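# Pour hazelnuts from bowl into a cup held aloft

## Task

On the table are a small bowl holding hazelnuts and an empty cup. Lift the cup and keep it off the table while transferring every hazelnut from the bowl into it. Once the first hazelnut is inside and until the last one is, the cup may be supported by nothing except the robot. Neither cup nor bowl may be released, or fall, unless something lies within a few millimetres beneath it. Finally set both back down directly on the table, with the cup upright (the bowl may end upside down). The result must stay in place without the robot, so open the hands and move both arms away at the end.

## Robot and tools

ROBOT. Two arms, left_arm and right_arm, stand on opposite sides of one table; the names are not image sides. Each carries an identical five-finger right hand, so hand axes and numbers mean the same on both (they are not mirrored).

FRAMES. World frame: origin on the table top halfway between the arm bases, table top at z = 0, +z up, left_arm's base toward +y. Each hand has a hand point 0.05 m in front of the palm, where the index pad meets the thumb tip in a pinch. Its axes: +z along straight fingers (fingertips 0.06-0.07 m beyond), +y out of the palm, +x across the palm toward the little finger. A wrist bracket on the little-finger side juts 0.03 m past the point in +y and 0.11 m across and can collide.

ROW FORMAT. Every moving command is one row of 28 numbers, each in [-1, 1], always covering both arms: left_arm dx, dy, dz, rx, ry, rz, then left_gripper little, ring, middle, index, thumb_bend, thumb_turn, force_limit, speed; then the same 14 for right_arm/right_gripper. The first six of each arm are an offset, not a pose: a target displacement in that hand point's own axes, measured from its pose in the latest result that reported it (or, before any such result and for later calls in the same reply, from where it is when the action begins). Scale: 1.0 = 0.6 m or 180 degrees; rx, ry, rz form a single rotation vector. All zeros therefore means drive back to that reference pose, not hold still. The eight hand numbers are absolute targets: fingers and thumb_bend +1 straight/open, -1 fully curled; thumb_turn +1 beside the palm, -1 across in front of it. A pinch is roughly index -0.22, thumb_bend -0.75, thumb_turn -0.57. force_limit maps -1..+1 to about 0..10 N at the fingertip (0..15 N for the two thumb motors) and only stops closing motors; speed maps -1..+1 to nearly still..full (full travel in 0.6 s). No value means 'unchanged': to keep a hand as is, resend its last eight numbers, or before any, its hand_measured six plus hand_force_limit and hand_speed. Repeating the same numbers maintains a grip.

TOOLS.
- execute_actions {"actions": [...], "pictures": bool}: empty list just reports state. One action {"rows": [[28 numbers], ...], "steps": n} with up to 15 rows and n up to 15 steps of 1/30 s (default 15); each row lasts one step, the last repeats, and every row is counted from the same reference pose, not from the previous row. A wait {"steps": n}, n up to 300, counts from the previous result. A refused call moves nothing.
- move {"target": [28 numbers], "speed": m/s 0.002-0.5 (default 0.25; turning up to twice that in rad/s), "stop_force": N 9-40, optional}: straight-line paths of both hand points to their offset targets, lasting 0.5-10 s and ending together. Paths ignore obstacles and the other arm, may lag or overshoot. With stop_force, an arm's path ends when its wrist sensor feels that much extra push along the motion for two steps; it then backs off two steps and holds. Use it only slowly, not while rotating, not before 0.2 s of scene time, and not when leaving a surface the hand presses on. Hand numbers are sent at the start.
- wait {"seconds": 0-10}: lets time pass with nothing new sent.
- zoom_image {"camera": cam_high|cam_low|cam_left_wrist|cam_right_wrist, "region": [x0, y0, x1, y1]} pixels, max 504x504.
- show_instructions {}: reference images.
- finished_scene {"scene": number}: ends the current scene irreversibly.

LIMITS ON MOTION. Each step the commanded pose is clipped to 100 mm and 16 degrees from the measured one; motion trails commands by about 0.17 s; position wins over orientation if both are unreachable. Far targets may need several actions; check the reported pose afterwards.

GRIPPING. With thumb_turn fully in front, the hand wraps objects 0.035-0.08 m wide, lying across the palm on the wrist side of the hand point; turn the thumb before arriving. Motors move only when their target changes by 0.01 or more, stop at target or force_limit, then lock (holding at least 15 N). Close at speed -0.9 or lower for a gentle grip. To tighten, raise force_limit and send a further-closed target; to loosen, send a more open one.

RESULTS. State line per arm: hand point position (m) and quaternion wxyz in world frame, plus velocities. Wrist force/torque in the end-effector axes (noisy, offset up to ~4 N, saturates ~50 N). hand_measured, hand_stopped_by (moving, target, force, stalled, fault) and hand_load_n (positive pushes fingers open; near 0 means grip lost) each list six motors in send order. 'pose unreachable' and HELD mark blocked commands. 'Hand target' is where the arm is currently heading. The move line gives each arm's ending: done, off_target, moving, held, fault, or contact (stop_force fired); limits=paced means clipped, limits=held means checks blocked steps, after which the arm may speed up.

AVOID. Arms hitting or pressing on each other (any part). Contact torque over joint limits (138 N m big joints, 25.7 N m wrists, load included) or 150 N external force: the arm freezes 10 s. Stiff arms fault if commanded even slightly into firm surfaces. Long loaded holds heat motors (warning at 70 °C, brake at 85 °C). Never let the cup rest on anything but the robot mid-transfer, never release cup or bowl in the air, and knock nothing off the table. Objects may be nudged occasionally.

Each tool is called after "Call:" as a command line: name --argument value for each argument, lists and objects as JSON in quotes; but a table of rows of numbers goes row by row, as --pt "numbers of a row", without its own name.

Reference images:

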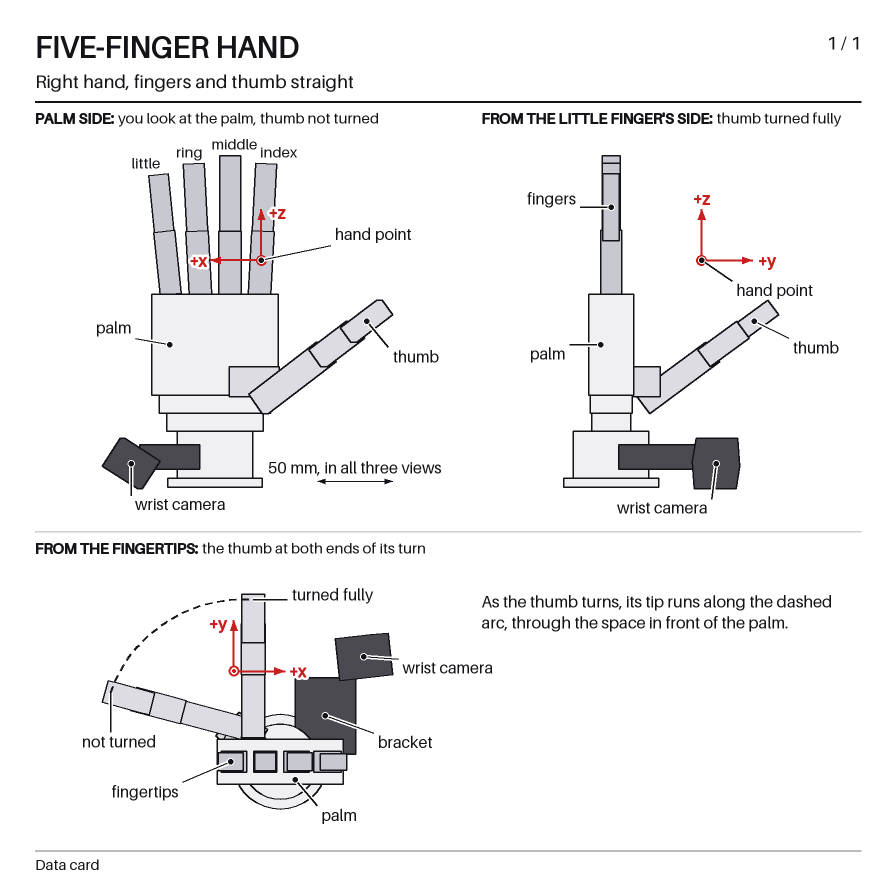

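## Session

Call:
execute_actions --actions '[]'

Scene clock: 0.00 s of 6600.00 s.
left_arm: end_effector_position=(+0.2593, +0.4924, +0.4912) hand_measured=(+1.000, +1.000, +1.000, +1.000, +1.000, +1.000) hand_load_n=(+0.0, +0.0, +0.0, +0.0, +0.0, +0.0) hand_stopped_by=(target, target, target, target, target, target) hand_force_limit=0.00 hand_speed=-0.80 end_effector_quat_wxyz=(+0.025, +0.289, +0.957, -0.001) end_effector_velocity=(+0.000, -0.001, -0.001) end_effector_angular_velocity=(+0.002, +0.002, +0.001) | right_arm: end_effector_position=(+0.0964, -0.2546, +0.4793) hand_measured=(+1.000, +1.000, +1.000, +1.000, +1.000, +1.000) hand_load_n=(+0.0, +0.0, +0.0, +0.0, +0.0, +0.0) hand_stopped_by=(target, target, target, target, target, target) hand_force_limit=0.00 hand_speed=-0.80 end_effector_quat_wxyz=(+0.006, -0.371, +0.929, -0.012) end_effector_velocity=(+0.000, +0.000, -0.000) end_effector_angular_velocity=(-0.000, +0.002, -0.000)
Joint positions: left_arm=[ 0.545 -1.738  1.314  1.953  1.543 -1.881] | right_arm=[-1.166 -1.748  1.353  1.957  1.596 -1.892]
Joint velocities: left_arm=[ 0.     0.002 -0.    -0.     0.    -0.001] | right_arm=[ 0.     0.002  0.     0.    -0.001  0.001]
Wrist force (N, on the end effector, along its own x y z axes, offset not removed): no reading
Wrist torque (N m, same axes, about the end effector's origin, offset not removed): no reading
Hand target (left_arm): +0.259, +0.492, +0.491; +0.025, +0.289, +0.957, -0.001
Hand target (right_arm): +0.096, -0.255, +0.479; +0.006, -0.371, +0.929, -0.012

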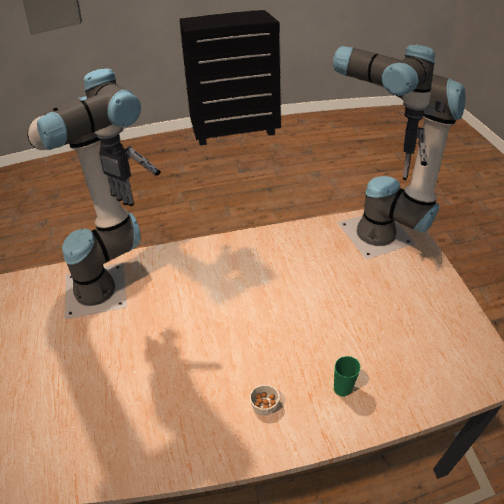

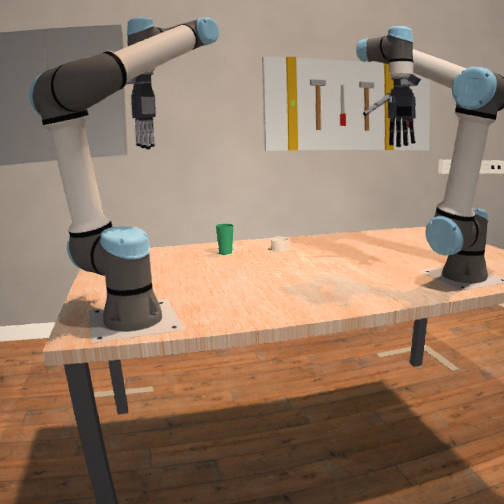

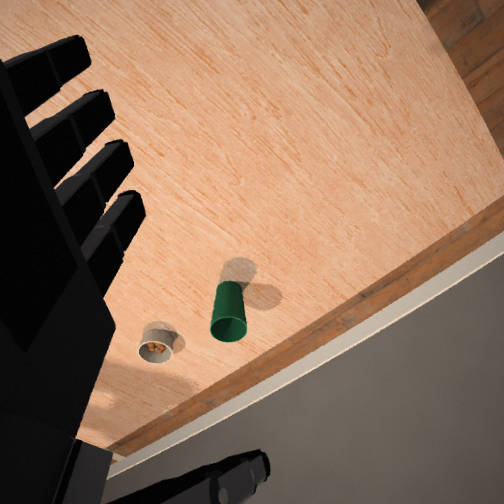

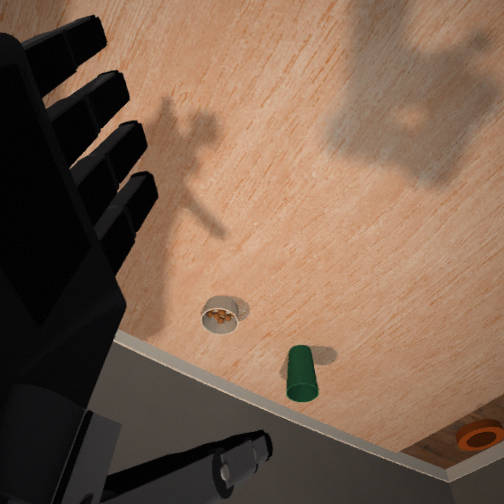

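Call:
zoom_image --camera "cam_high" --region '[220, 340, 400, 440]'

Call:
zoom_image --camera "cam_low" --region '[190, 210, 310, 270]'

Region (220, 340, 400, 440) of cam_high's 504x504 image, scaled by 2.800, with more detail than that image has.

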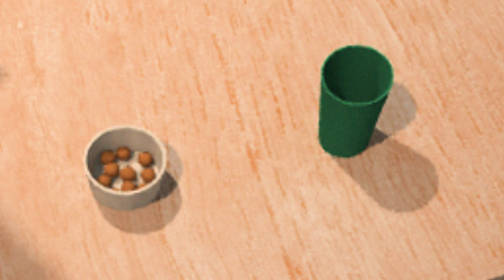

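Region (190, 210, 310, 270) of cam_low's 504x504 image, scaled by 4.200, with more detail than that image has.

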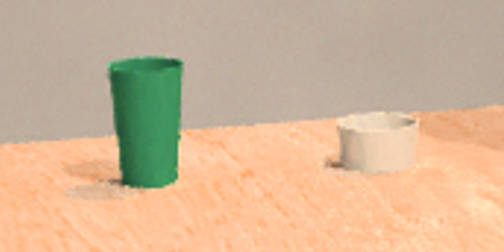

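Call:
move --target '[-0.397,-0.117,0.4,0,0,0.99,1,1,1,1,1,-1,0,0.5,-0.466,-0.293,0.383,0,0,0.99,1,1,1,1,1,-1,0,0.5]' --speed 0.4

Call:
move --target '[0,0,0.2,0,0.5,0,1,1,1,1,1,-1,0,0.5,0,0,0.2,0,0.5,0,1,1,1,1,1,-1,0,0.5]' --speed 0.4

Scene clock: 74.50 s of 6600.00 s.
left_arm: end_effector_position=(+0.4301, +0.2986, +0.2617) hand_measured=(+1.000, +1.000, +1.000, +1.000, +1.000, -1.000) hand_load_n=(+0.0, +0.0, +0.0, +0.0, +0.0, +0.0) hand_stopped_by=(target, target, target, target, target, target) hand_force_limit=0.00 hand_speed=0.50 end_effector_quat_wxyz=(+0.001, +0.962, -0.273, +0.026) end_effector_velocity=(+0.001, -0.000, -0.001) end_effector_angular_velocity=(+0.002, +0.003, -0.016) | right_arm: end_effector_position=(+0.4250, -0.1936, +0.2558) hand_measured=(+1.000, +1.000, +1.000, +1.000, +1.000, -1.000) hand_load_n=(+0.0, +0.0, +0.0, +0.0, +0.0, +0.0) hand_stopped_by=(target, target, target, target, target, target) hand_force_limit=0.00 hand_speed=0.50 end_effector_quat_wxyz=(+0.012, +0.922, +0.386, +0.006) end_effector_velocity=(+0.002, +0.000, -0.000) end_effector_angular_velocity=(-0.002, +0.001, -0.016)
Joint positions: left_arm=[ 0.837 -0.991  0.989  1.523  1.556  1.52 ] | right_arm=[-1.074 -0.94   0.941  1.562  1.597  1.308]
Joint velocities: left_arm=[-0.     0.008 -0.008  0.003  0.     0.015] | right_arm=[-0.001  0.009 -0.012  0.006  0.002  0.015]
Wrist force (N, on the end effector, along its own x y z axes, offset not removed): left_arm=[-2.3 -0.9 0.1] | right_arm=[1.3 -1.0 -0.4]
Wrist torque (N m, same axes, about the end effector's origin, offset not removed): left_arm=[-0.21 0.27 -0.17] | right_arm=[-0.06 -0.26 0.17]
Hand target (left_arm): +0.430, +0.299, +0.262; +0.001, +0.962, -0.273, +0.025
Hand target (right_arm): +0.425, -0.194, +0.256; +0.012, +0.923, +0.385, +0.005
Off the commanded pose (left_arm): 0.000 m, 0 deg.
Off the commanded pose (right_arm): 0.001 m, 0 deg.
After step 90, 66.97 s passed at rest.
move: done
camera_calibration (this result's frames):
cam_left_wrist: T_world_to_cam=[[-0.6404, -0.767956, -0.0115016, 0.510056], [-0.673501, 0.55431, 0.489017, -0.00261513], [-0.369168, 0.320913, -0.872198, 0.418172], [0, 0, 0, 1]] pos_world=[0.479254, 0.258953, 0.371874]
cam_right_wrist: T_world_to_cam=[[0.606465, -0.795041, 0.0105001, -0.406007], [-0.664233, -0.499337, 0.556289, 0.0364188], [-0.437029, -0.344345, -0.830922, 0.46347], [0, 0, 0, 1]] pos_world=[0.47297, -0.145014, 0.369111]

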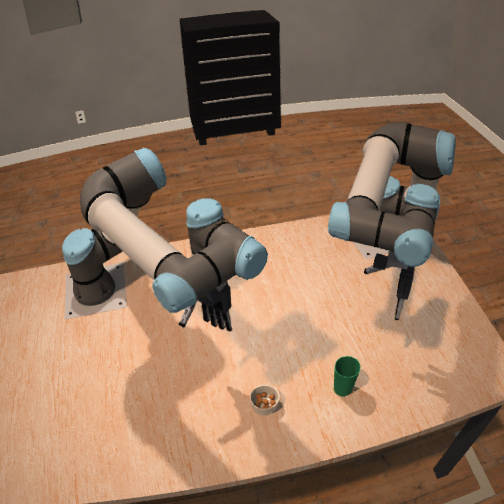

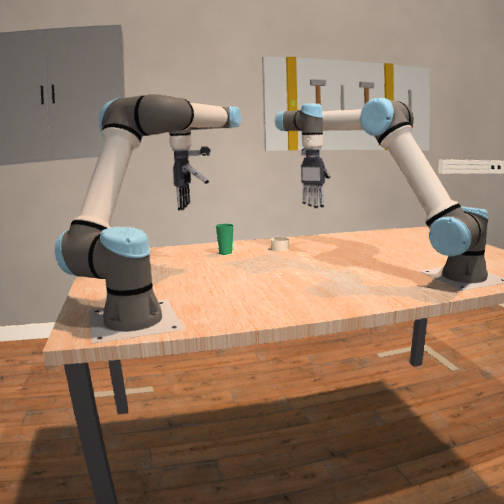

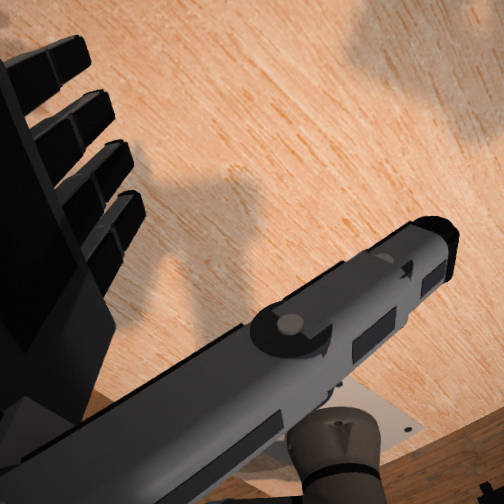

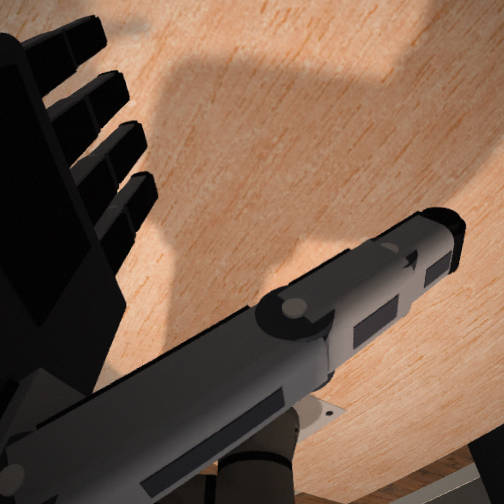

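Scene clock: 77.27 s of 6600.00 s.
left_arm: end_effector_position=(+0.4357, +0.2970, +0.1426) hand_measured=(+1.000, +1.000, +1.000, +1.000, +1.000, -1.000) hand_load_n=(+0.0, +0.0, +0.0, +0.0, +0.0, +0.0) hand_stopped_by=(target, target, target, target, target, target) hand_force_limit=0.00 hand_speed=0.50 end_effector_quat_wxyz=(+0.194, +0.662, -0.193, +0.697) end_effector_velocity=(+0.001, +0.000, -0.001) end_effector_angular_velocity=(-0.008, -0.008, +0.001) | right_arm: end_effector_position=(+0.4273, -0.1954, +0.1351) hand_measured=(+1.000, +1.000, +1.000, +1.000, +1.000, -1.000) hand_load_n=(+0.0, +0.0, +0.0, +0.0, +0.0, +0.0) hand_stopped_by=(target, target, target, target, target, target) hand_force_limit=0.00 hand_speed=0.50 end_effector_quat_wxyz=(-0.264, +0.649, +0.281, +0.656) end_effector_velocity=(+0.001, +0.000, -0.001) end_effector_angular_velocity=(+0.010, -0.012, -0.000)
Joint positions: left_arm=[ 0.804 -1.495  2.47  -1.024  1.489  1.587] | right_arm=[-1.381 -1.517  2.483 -0.966  1.004  1.544]
Joint velocities: left_arm=[ 0.002  0.012  0.005 -0.028  0.001 -0.001] | right_arm=[-0.001  0.011  0.008 -0.037 -0.001  0.009]
Wrist force (N, on the end effector, along its own x y z axes, offset not removed): left_arm=[-2.3 -0.4 0.0] | right_arm=[2.9 -0.4 1.2]
Wrist torque (N m, same axes, about the end effector's origin, offset not removed): left_arm=[-0.19 0.32 -0.14] | right_arm=[-0.20 -0.56 0.20]
Hand target (left_arm): +0.436, +0.297, +0.143; +0.194, +0.662, -0.193, +0.698
Hand target (right_arm): +0.427, -0.195, +0.135; -0.264, +0.648, +0.281, +0.657
Off the commanded pose (left_arm): 0.001 m, 0 deg.
Off the commanded pose (right_arm): 0.001 m, 0 deg.
move: done
camera_calibration (this result's frames):
cam_left_wrist: T_world_to_cam=[[-0.520833, -0.839602, -0.154279, 0.500564], [-0.344559, 0.372111, -0.861866, 0.163753], [0.781033, -0.39573, -0.4831, -0.0268529], [0, 0, 0, 1]] pos_world=[0.338105, 0.348713, 0.205387]
cam_right_wrist: T_world_to_cam=[[0.717371, -0.687156, -0.114866, -0.416952], [-0.455496, -0.337843, -0.823642, 0.232988], [0.527164, 0.643178, -0.555355, 0.107324], [0, 0, 0, 1]] pos_world=[0.348657, -0.276827, 0.203608]

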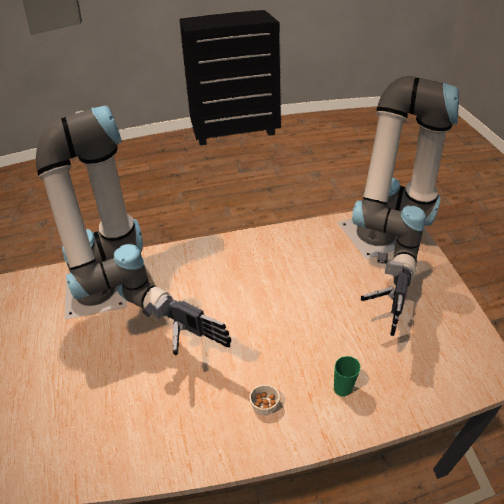

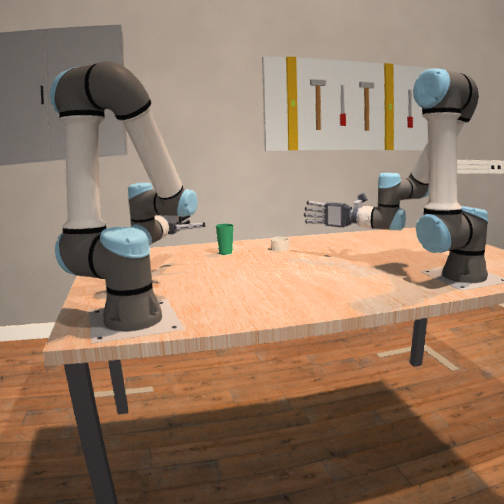

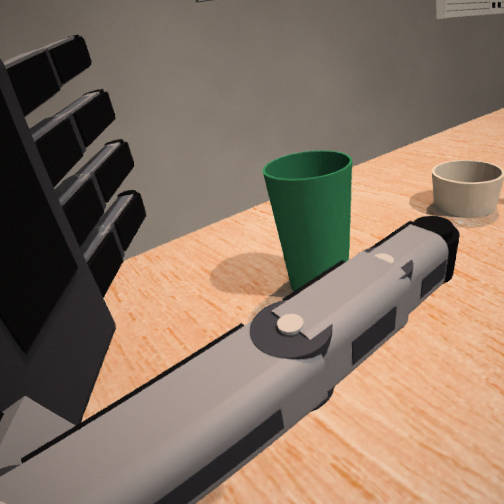

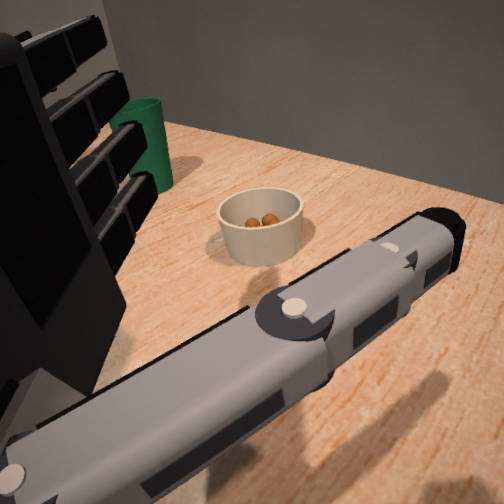

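Call:
move --target '[-0.178,0.072,0.15,0,-0.02,0,1,1,1,1,1,-1,0,0.5,-0.167,-0.02,0.167,0,-0.005,0.008,1,1,1,1,1,-1,0,0.5]' --speed 0.2

Scene clock: 106.53 s of 6600.00 s.
left_arm: end_effector_position=(+0.4942, +0.2117, +0.0396) hand_measured=(+1.000, +1.000, +1.000, +1.000, +1.000, -1.000) hand_load_n=(+0.0, +0.0, +0.0, +0.0, +0.0, +0.0) hand_stopped_by=(target, target, target, target, target, target) hand_force_limit=0.00 hand_speed=0.50 end_effector_quat_wxyz=(+0.188, +0.684, -0.199, +0.676) end_effector_velocity=(+0.001, -0.001, -0.002) end_effector_angular_velocity=(+0.001, +0.001, +0.001) | right_arm: end_effector_position=(+0.4910, -0.1177, +0.0351) hand_measured=(+1.000, +1.000, +1.000, +1.000, +1.000, -1.000) hand_load_n=(+0.0, +0.0, +0.0, +0.0, +0.0, +0.0) hand_stopped_by=(target, target, target, target, target, target) hand_force_limit=0.00 hand_speed=0.50 end_effector_quat_wxyz=(-0.269, +0.658, +0.275, +0.647) end_effector_velocity=(+0.002, +0.001, -0.000) end_effector_angular_velocity=(+0.001, -0.002, -0.002)
Joint positions: left_arm=[ 0.708 -1.082  2.268 -1.17   1.392  1.58 ] | right_arm=[-1.202 -1.057  2.24  -1.165  1.183  1.562]
Joint velocities: left_arm=[-0.001  0.007 -0.005  0.    -0.002  0.   ] | right_arm=[ 0.001  0.005 -0.006 -0.001  0.004 -0.   ]
Wrist force (N, on the end effector, along its own x y z axes, offset not removed): left_arm=[-1.6 -1.3 0.3] | right_arm=[0.9 -1.1 1.2]
Wrist torque (N m, same axes, about the end effector's origin, offset not removed): left_arm=[-0.38 0.19 -0.13] | right_arm=[-0.23 -0.11 -0.02]
Hand target (left_arm): +0.494, +0.212, +0.039; +0.188, +0.684, -0.199, +0.676
Hand target (right_arm): +0.491, -0.118, +0.035; -0.269, +0.658, +0.275, +0.647
Off the commanded pose (left_arm): 0.000 m, 0 deg.
Off the commanded pose (right_arm): 0.001 m, 0 deg.
After step 90, 24.87 s passed at rest.
move: done
camera_calibration (this result's frames):
cam_left_wrist: T_world_to_cam=[[-0.52838, -0.834976, -0.153718, 0.446224], [-0.390132, 0.399594, -0.829531, 0.142301], [0.754064, -0.378337, -0.536888, -0.144353], [0, 0, 0, 1]] pos_world=[0.400143, 0.26111, 0.109134]
cam_right_wrist: T_world_to_cam=[[0.71347, -0.686615, -0.139717, -0.417854], [-0.479155, -0.332609, -0.81227, 0.217696], [0.511245, 0.646476, -0.566301, -0.023178], [0, 0, 0, 1]] pos_world=[0.414286, -0.199513, 0.105321]

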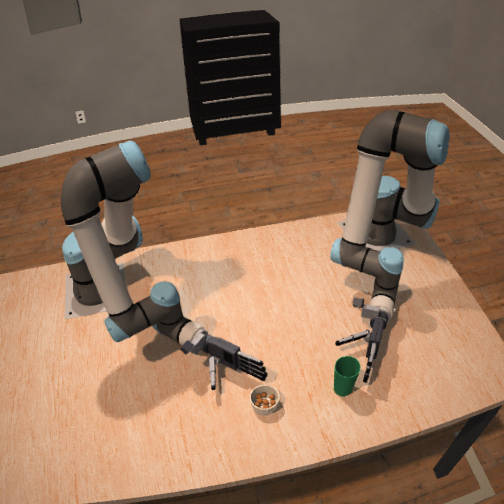

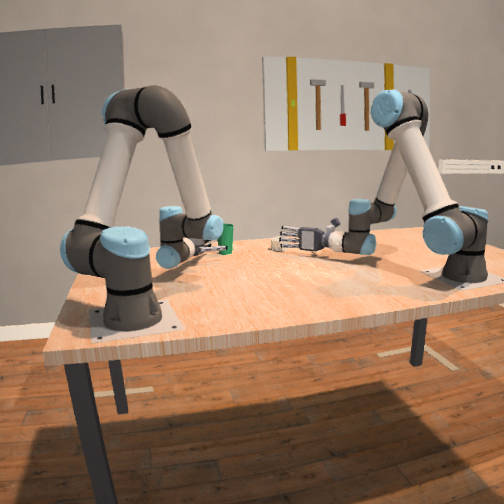

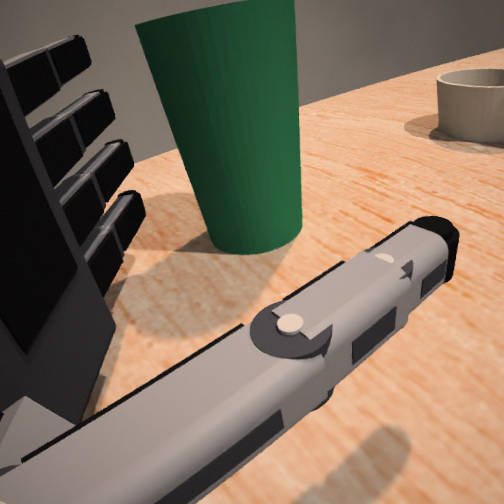

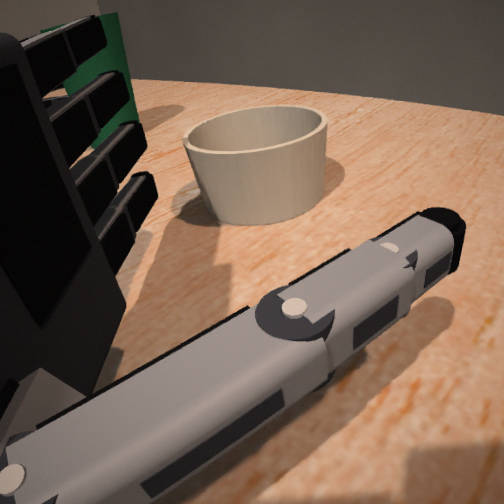

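Call:
move --target '[0,0,0.183,0,0,0,1,1,1,1,1,-1,0,0.5,-0.014,-0.007,0.172,0,0,0,1,1,1,1,1,-1,0,0.5]' --speed 0.06

Scene clock: 120.50 s of 6600.00 s.
left_arm: end_effector_position=(+0.5873, +0.1542, +0.0378) hand_measured=(+1.000, +1.000, +1.000, +1.000, +1.000, -1.000) hand_load_n=(+0.0, +0.0, +0.0, +0.0, +0.0, +0.0) hand_stopped_by=(target, target, target, target, target, target) hand_force_limit=0.00 hand_speed=0.50 end_effector_quat_wxyz=(+0.188, +0.684, -0.199, +0.676) end_effector_velocity=(+0.003, -0.000, -0.001) end_effector_angular_velocity=(+0.001, +0.001, +0.002) | right_arm: end_effector_position=(+0.5602, -0.0417, +0.0252) hand_measured=(+1.000, +1.000, +1.000, +1.000, +1.000, -1.000) hand_load_n=(+0.0, +0.0, +0.0, +0.0, +0.0, +0.0) hand_stopped_by=(target, target, target, target, target, target) hand_force_limit=0.00 hand_speed=0.50 end_effector_quat_wxyz=(-0.269, +0.658, +0.275, +0.647) end_effector_velocity=(+0.002, +0.002, +0.000) end_effector_angular_velocity=(+0.001, +0.000, -0.001)
Joint positions: left_arm=[ 0.751 -0.936  1.946 -0.995  1.435  1.581] | right_arm=[-1.108 -0.902  1.933 -1.013  1.277  1.564]
Joint velocities: left_arm=[ 0.003  0.005 -0.009  0.005  0.001  0.   ] | right_arm=[ 0.003  0.003 -0.008  0.005  0.003  0.001]
Wrist force (N, on the end effector, along its own x y z axes, offset not removed): left_arm=[-2.3 0.2 -0.2] | right_arm=[2.3 0.6 -1.9]
Wrist torque (N m, same axes, about the end effector's origin, offset not removed): left_arm=[-0.10 0.25 -0.16] | right_arm=[0.32 -0.31 0.15]
Hand target (left_arm): +0.588, +0.154, +0.038; +0.188, +0.684, -0.199, +0.676
Hand target (right_arm): +0.560, -0.041, +0.025; -0.269, +0.658, +0.275, +0.647
Off the commanded pose (left_arm): 0.000 m, 0 deg.
Off the commanded pose (right_arm): 0.000 m, 0 deg.
After step 90, 8.70 s passed at rest.
move: done
camera_calibration (this result's frames):
cam_left_wrist: T_world_to_cam=[[-0.528347, -0.83498, -0.153811, 0.447159], [-0.390066, 0.39963, -0.829545, 0.200082], [0.754121, -0.378291, -0.536841, -0.237274], [0, 0, 0, 1]] pos_world=[0.493233, 0.203651, 0.107377]
cam_right_wrist: T_world_to_cam=[[0.713495, -0.686612, -0.139602, -0.416448], [-0.47909, -0.332697, -0.812272, 0.268127], [0.511271, 0.646433, -0.566327, -0.113318], [0, 0, 0, 1]] pos_world=[0.483526, -0.123481, 0.0954803]

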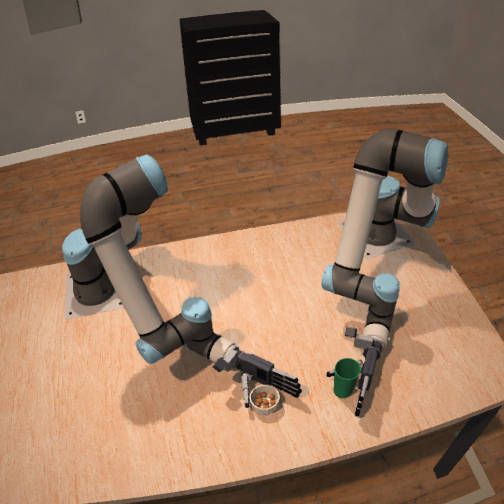

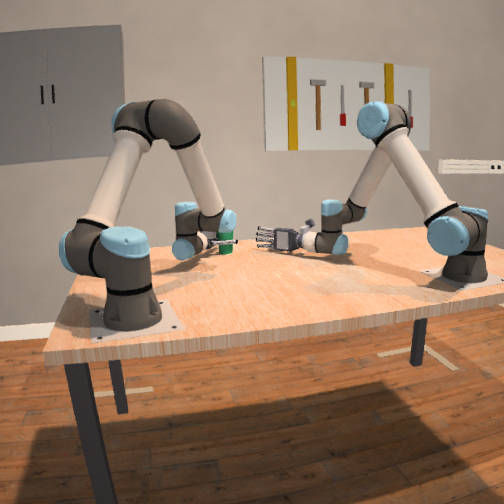

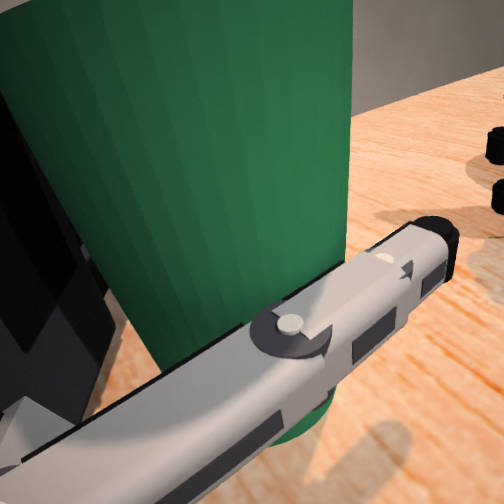

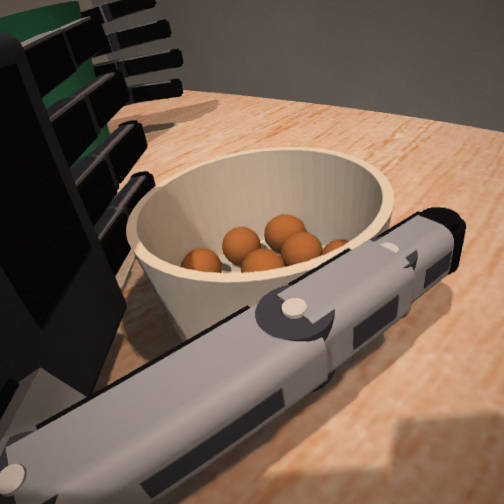

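Call:
move --target '[0,0,0,0,0,0,-1,-1,-1,-1,-1,-1,0.2,-0.85,-0.006,0,0.01,0,0,0,1,1,1,1,1,-1,0,0.5]' --speed 0.01 --stop_force 10

Call:
move --target '[0,0,0,0,0,0,-1,-1,-1,-1,-1,-1,0.2,-0.85,0,0,0,0,0,0,1,1,-0.3,-1,-1,-1,0.2,-0.85]'

Scene clock: 132.37 s of 6600.00 s.
left_arm: end_effector_position=(+0.5873, +0.1542, +0.0379) hand_measured=(+0.044, +0.020, -0.014, -0.038, +0.392, -1.000) hand_load_n=(+1.5, +3.0, +5.0, +6.5, +12.5, +2.5) hand_stopped_by=(force, force, force, force, force, target) hand_force_limit=0.20 hand_speed=-0.85 end_effector_quat_wxyz=(+0.188, +0.684, -0.199, +0.676) end_effector_velocity=(-0.000, -0.000, -0.000) end_effector_angular_velocity=(+0.001, -0.001, -0.001) | right_arm: end_effector_position=(+0.5644, -0.0374, +0.0215) hand_measured=(+1.000, +1.000, +1.000, +1.000, +1.000, -1.000) hand_load_n=(+0.0, +0.0, +0.0, +0.0, +0.0, -0.5) hand_stopped_by=(target, target, target, target, target, target) hand_force_limit=0.00 hand_speed=0.50 end_effector_quat_wxyz=(-0.269, +0.658, +0.275, +0.647) end_effector_velocity=(+0.000, +0.000, +0.001) end_effector_angular_velocity=(+0.001, -0.002, -0.000)
Joint positions: left_arm=[ 0.751 -0.936  1.946 -0.995  1.435  1.581] | right_arm=[-1.104 -0.886  1.914 -1.011  1.281  1.564]
Joint velocities: left_arm=[-0.     0.     0.    -0.     0.001  0.002] | right_arm=[-0.    -0.002 -0.    -0.    -0.     0.   ]
Wrist force (N, on the end effector, along its own x y z axes, offset not removed): left_arm=[0.8 -1.2 1.3] | right_arm=[0.8 -0.3 -0.7]
Wrist torque (N m, same axes, about the end effector's origin, offset not removed): left_arm=[-0.29 0.22 -0.20] | right_arm=[-0.09 -0.08 0.02]
Hand target (left_arm): +0.587, +0.154, +0.038; +0.188, +0.684, -0.199, +0.676
Hand target (right_arm): +0.564, -0.037, +0.022; -0.269, +0.658, +0.275, +0.647
Off the commanded pose (left_arm): 0.000 m, 0 deg.
Off the commanded pose (right_arm): 0.000 m, 0 deg.
After step 90, 4.43 s passed at rest.
move: done
camera_calibration (this result's frames):
cam_left_wrist: T_world_to_cam=[[-0.528314, -0.835003, -0.153802, 0.447155], [-0.390029, 0.399579, -0.829586, 0.200113], [0.754163, -0.378295, -0.536779, -0.237285], [0, 0, 0, 1]] pos_world=[0.49324, 0.203651, 0.107415]
cam_right_wrist: T_world_to_cam=[[0.713495, -0.686613, -0.139596, -0.417043], [-0.479088, -0.332701, -0.812272, 0.268546], [0.511273, 0.646431, -0.566328, -0.120278], [0, 0, 0, 1]] pos_world=[0.48771, -0.119251, 0.0917976]

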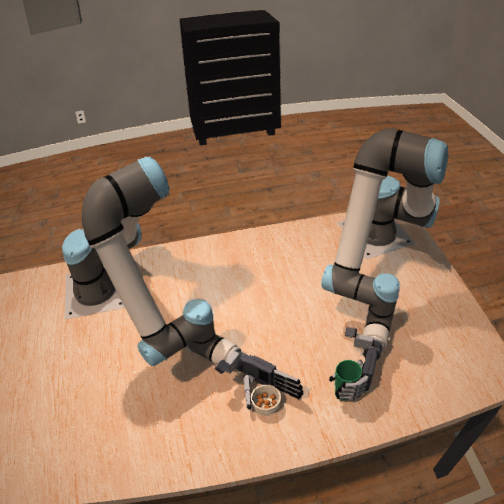

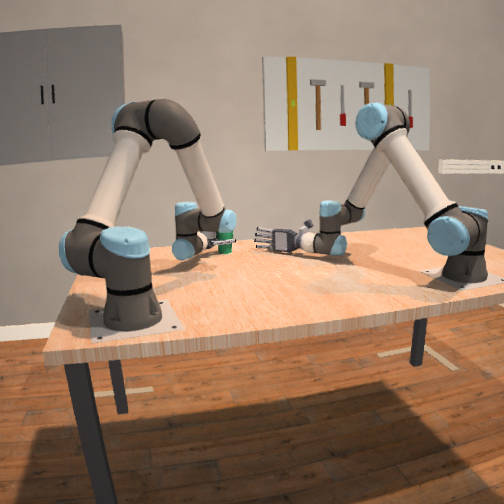

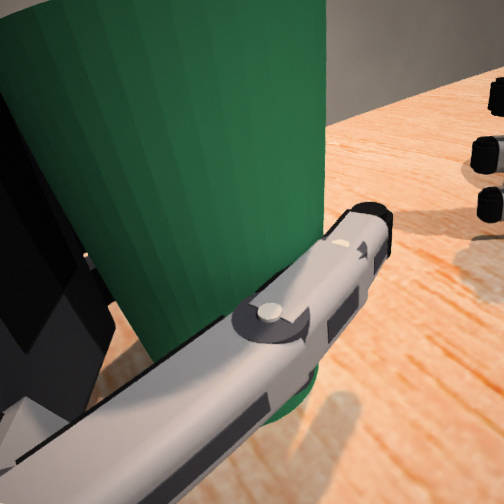

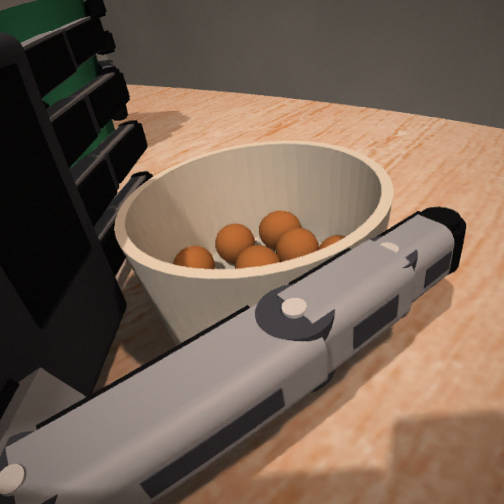

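Scene clock: 135.27 s of 6600.00 s.
left_arm: end_effector_position=(+0.5873, +0.1542, +0.0379) hand_measured=(+0.044, +0.020, -0.014, -0.038, +0.392, -1.000) hand_load_n=(+1.5, +3.0, +5.0, +6.5, +12.5, +2.5) hand_stopped_by=(force, force, force, force, force, target) hand_force_limit=0.20 hand_speed=-0.85 end_effector_quat_wxyz=(+0.188, +0.684, -0.199, +0.676) end_effector_velocity=(-0.000, -0.000, -0.001) end_effector_angular_velocity=(+0.001, +0.000, -0.000) | right_arm: end_effector_position=(+0.5644, -0.0374, +0.0215) hand_measured=(+1.000, +1.000, +0.386, +0.344, +0.610, -1.000) hand_load_n=(+0.0, +0.0, +3.5, +6.0, +10.5, +0.0) hand_stopped_by=(target, target, force, force, force, target) hand_force_limit=0.20 hand_speed=-0.85 end_effector_quat_wxyz=(-0.269, +0.658, +0.275, +0.647) end_effector_velocity=(+0.000, -0.000, -0.001) end_effector_angular_velocity=(-0.001, +0.001, -0.000)
Joint positions: left_arm=[ 0.751 -0.936  1.946 -0.995  1.435  1.581] | right_arm=[-1.104 -0.886  1.914 -1.011  1.281  1.564]
Joint velocities: left_arm=[-0.001  0.001  0.     0.    -0.001  0.001] | right_arm=[-0.     0.001 -0.     0.     0.    -0.   ]
Wrist force (N, on the end effector, along its own x y z axes, offset not removed): left_arm=[2.2 -0.9 1.4] | right_arm=[1.8 0.2 -1.4]
Wrist torque (N m, same axes, about the end effector's origin, offset not removed): left_arm=[-0.23 -0.02 -0.10] | right_arm=[0.26 -0.17 0.09]
Hand target (left_arm): +0.587, +0.154, +0.038; +0.188, +0.684, -0.199, +0.676
Hand target (right_arm): +0.564, -0.037, +0.022; -0.269, +0.658, +0.275, +0.647
Off the commanded pose (left_arm): 0.000 m, 0 deg.
Off the commanded pose (right_arm): 0.000 m, 0 deg.
move: done
camera_calibration (this result's frames):
cam_left_wrist: T_world_to_cam=[[-0.528315, -0.835002, -0.153803, 0.447155], [-0.390032, 0.399582, -0.829583, 0.200113], [0.754161, -0.378293, -0.536783, -0.237284], [0, 0, 0, 1]] pos_world=[0.49324, 0.203651, 0.107414]
cam_right_wrist: T_world_to_cam=[[0.713489, -0.686618, -0.1396, -0.41704], [-0.479092, -0.332694, -0.812272, 0.268549], [0.511277, 0.646429, -0.566327, -0.12028], [0, 0, 0, 1]] pos_world=[0.48771, -0.11925, 0.0917977]

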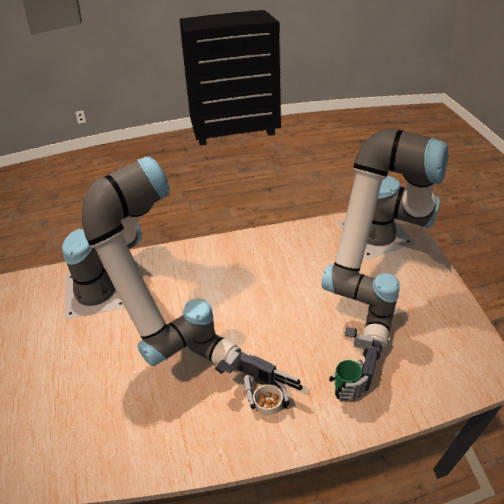

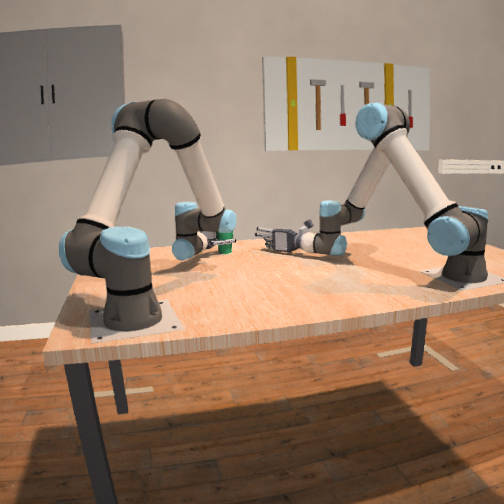

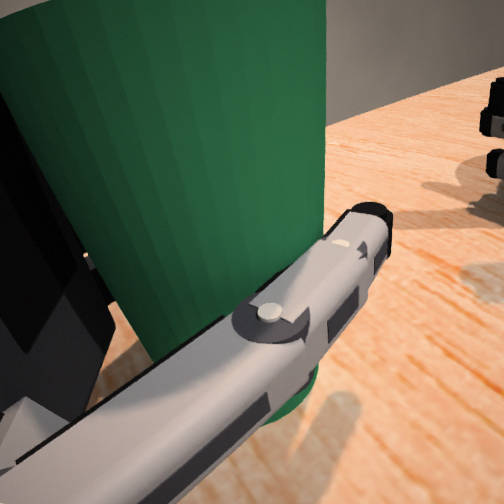

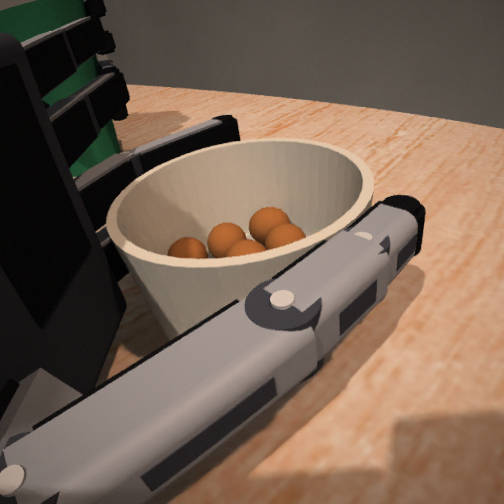

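Call:
move --target '[0.08,0,0,0,0,0,-1,-1,-1,-1,-1,-1,0.2,-0.85,0.36,0,0,0,0,0,1,1,-0.3,-1,-1,-1,0.2,-0.85]' --speed 0.1

Scene clock: 150.60 s of 6600.00 s.
left_arm: end_effector_position=(+0.5876, +0.1533, +0.0859) hand_measured=(+0.044, +0.020, -0.014, -0.038, +0.392, -1.000) hand_load_n=(+1.0, +2.5, +5.0, +6.5, +12.5, +4.0) hand_stopped_by=(force, force, force, force, force, target) hand_force_limit=0.20 hand_speed=-0.85 end_effector_quat_wxyz=(+0.188, +0.684, -0.199, +0.676) end_effector_velocity=(+0.000, +0.001, -0.000) end_effector_angular_velocity=(+0.002, -0.000, +0.001) | right_arm: end_effector_position=(+0.5664, -0.0351, +0.2371) hand_measured=(+1.000, +1.000, +0.386, +0.344, +0.610, -1.000) hand_load_n=(+0.0, +0.0, +3.0, +6.5, +10.5, +1.0) hand_stopped_by=(target, target, force, force, force, target) hand_force_limit=0.20 hand_speed=-0.85 end_effector_quat_wxyz=(-0.269, +0.658, +0.275, +0.647) end_effector_velocity=(-0.000, +0.000, +0.002) end_effector_angular_velocity=(-0.002, +0.000, +0.002)
Joint positions: left_arm=[ 0.75  -1.034  1.933 -0.885  1.434  1.581] | right_arm=[-1.102 -1.25   1.769 -0.501  1.283  1.564]
Joint velocities: left_arm=[ 0.001 -0.    -0.     0.001  0.     0.002] | right_arm=[ 0.    -0.002 -0.004  0.007 -0.001 -0.001]
Wrist force (N, on the end effector, along its own x y z axes, offset not removed): left_arm=[-2.3 -0.5 0.0] | right_arm=[0.4 0.7 -1.3]
Wrist torque (N m, same axes, about the end effector's origin, offset not removed): left_arm=[-0.20 0.20 -0.13] | right_arm=[0.25 -0.22 0.19]
Hand target (left_arm): +0.588, +0.153, +0.086; +0.188, +0.684, -0.199, +0.676
Hand target (right_arm): +0.566, -0.035, +0.237; -0.269, +0.658, +0.275, +0.647
Off the commanded pose (left_arm): 0.000 m, 0 deg.
Off the commanded pose (right_arm): 0.001 m, 0 deg.
After step 170, 7.00 s passed at rest.
move: done
camera_calibration (this result's frames):
cam_left_wrist: T_world_to_cam=[[-0.528313, -0.835, -0.153819, 0.453906], [-0.390022, 0.399592, -0.829583, 0.240402], [0.754167, -0.378287, -0.536778, -0.212138], [0, 0, 0, 1]] pos_world=[0.493555, 0.2027, 0.155382]
cam_right_wrist: T_world_to_cam=[[0.713497, -0.686608, -0.139612, -0.386774], [-0.479059, -0.332648, -0.81231, 0.445375], [0.511297, 0.646463, -0.566269, -0.000817514], [0, 0, 0, 1]] pos_world=[0.489741, -0.116881, 0.307321]

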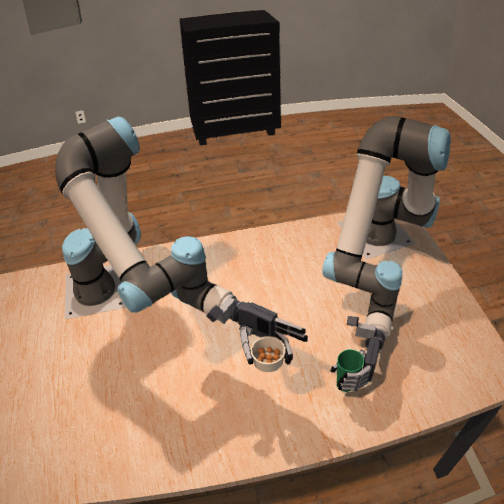

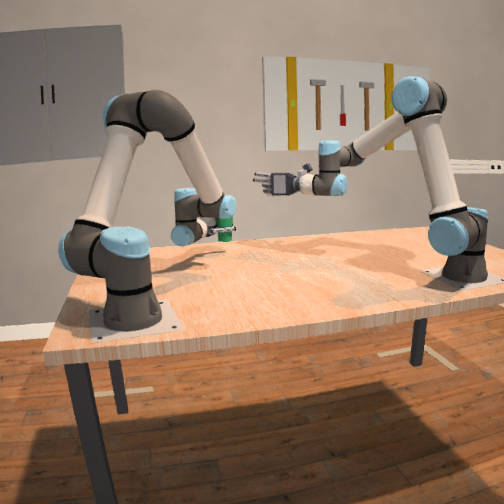

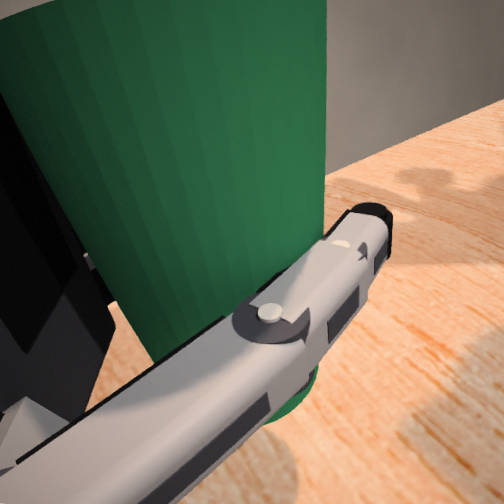

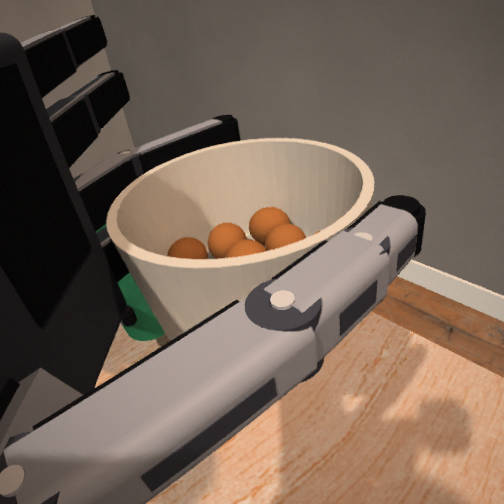

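Call:
move --target '[0,0.133,0,0,0,0,-1,-1,-1,-1,-1,-1,0.2,-0.85,-0.02,-0.267,0.143,0,0,0.22,1,1,-0.3,-1,-1,-1,0.2,-0.85]' --speed 0.1

Call:
zoom_image --camera "cam_high" --region '[240, 280, 420, 420]'

Call:
zoom_image --camera "cam_low" --region '[170, 150, 330, 260]'

Scene clock: 173.37 s of 6600.00 s.
left_arm: end_effector_position=(+0.5457, +0.0854, +0.0848) hand_measured=(+0.044, +0.020, -0.014, -0.038, +0.392, -1.000) hand_load_n=(+1.0, +2.5, +5.0, +6.5, +12.5, +4.0) hand_stopped_by=(force, force, force, force, force, target) hand_force_limit=0.20 hand_speed=-0.85 end_effector_quat_wxyz=(+0.188, +0.684, -0.199, +0.676) end_effector_velocity=(-0.000, -0.001, +0.001) end_effector_angular_velocity=(-0.001, -0.002, +0.001) | right_arm: end_effector_position=(+0.5128, +0.1379, +0.2237) hand_measured=(+1.000, +1.000, +0.386, +0.344, +0.610, -1.000) hand_load_n=(+0.0, +0.0, +3.0, +6.0, +11.0, +1.0) hand_stopped_by=(target, target, force, force, force, target) hand_force_limit=0.20 hand_speed=-0.85 end_effector_quat_wxyz=(-0.472, +0.712, +0.037, +0.518) end_effector_velocity=(-0.001, +0.003, -0.000) end_effector_angular_velocity=(+0.007, +0.008, -0.001)
Joint positions: left_arm=[ 0.579 -1.04   1.948 -0.894  1.263  1.578] | right_arm=[-0.837 -1.053  1.425 -0.355  1.548  2.258]
Joint velocities: left_arm=[-0.002 -0.001 -0.    -0.001 -0.003  0.   ] | right_arm=[ 0.003  0.004 -0.007  0.004  0.003  0.011]
Wrist force (N, on the end effector, along its own x y z axes, offset not removed): left_arm=[-2.5 -0.6 -1.9] | right_arm=[0.2 -0.2 0.1]
Wrist torque (N m, same axes, about the end effector's origin, offset not removed): left_arm=[-0.16 0.29 -0.13] | right_arm=[-0.16 -0.23 -0.01]
Hand target (left_arm): +0.546, +0.085, +0.085; +0.188, +0.684, -0.199, +0.676
Hand target (right_arm): +0.513, +0.138, +0.224; -0.473, +0.712, +0.036, +0.518
Off the commanded pose (left_arm): 0.000 m, 0 deg.
Off the commanded pose (right_arm): 0.001 m, 0 deg.
After step 90, 15.90 s passed at rest.
move: done
camera_calibration (this result's frames):
cam_left_wrist: T_world_to_cam=[[-0.528359, -0.83503, -0.1535, 0.374941], [-0.390204, 0.399399, -0.829591, 0.250375], [0.754041, -0.378425, -0.536857, -0.206654], [0, 0, 0, 1]] pos_world=[0.451626, 0.134884, 0.154319]
cam_right_wrist: T_world_to_cam=[[0.482948, -0.472118, -0.737472, -0.00919902], [-0.830257, 0.0207519, -0.556995, 0.540615], [0.278271, 0.881291, -0.381957, -0.0468851], [0, 0, 0, 1]] pos_world=[0.466339, 0.0257576, 0.276428]

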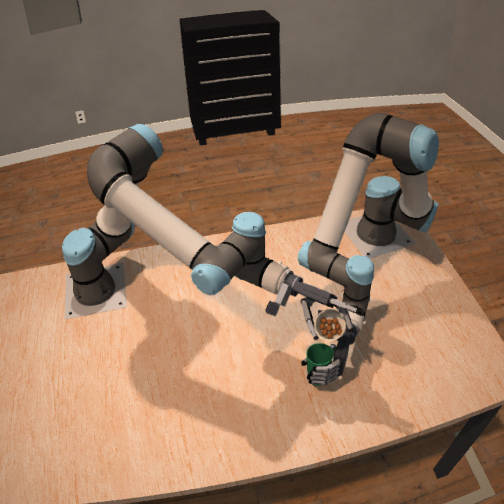

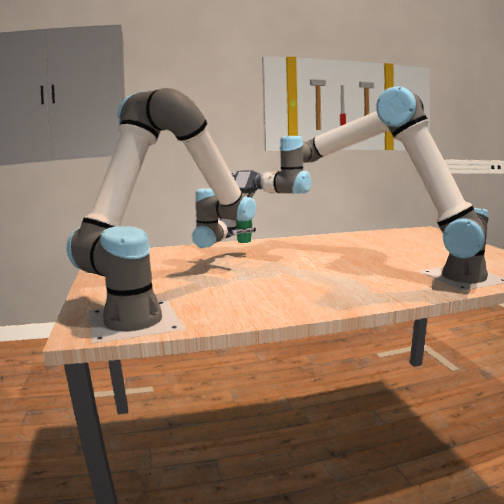

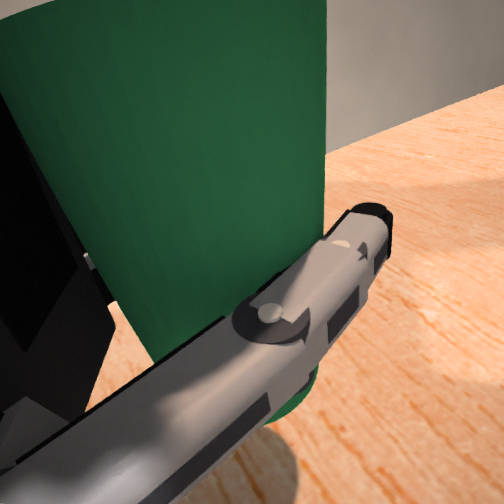

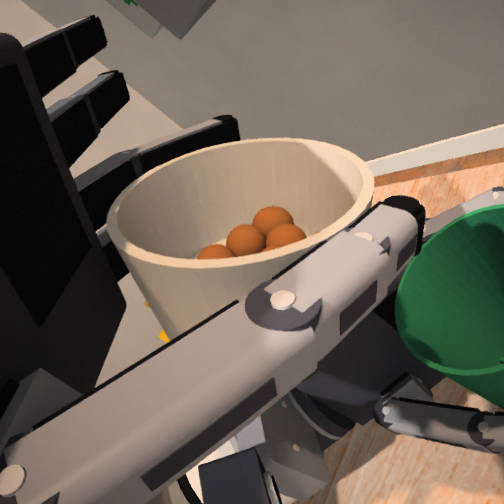

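Region (240, 280, 420, 420) of cam_high's 504x504 image, scaled by 2.800, with more detail than that image has.

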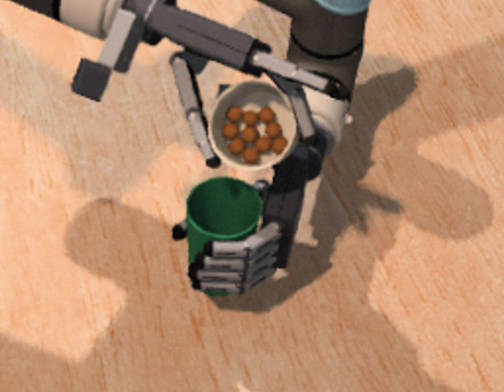

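Region (170, 150, 330, 260) of cam_low's 504x504 image, scaled by 3.150, with more detail than that image has; it fills the top 346 rows of this view, and the rest is white.

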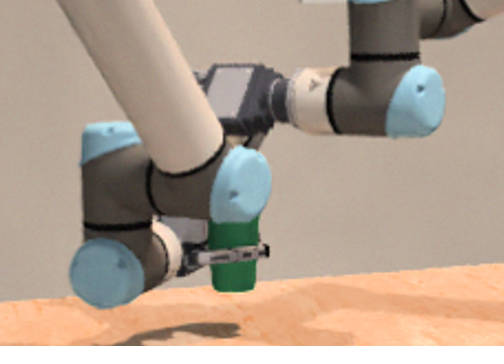

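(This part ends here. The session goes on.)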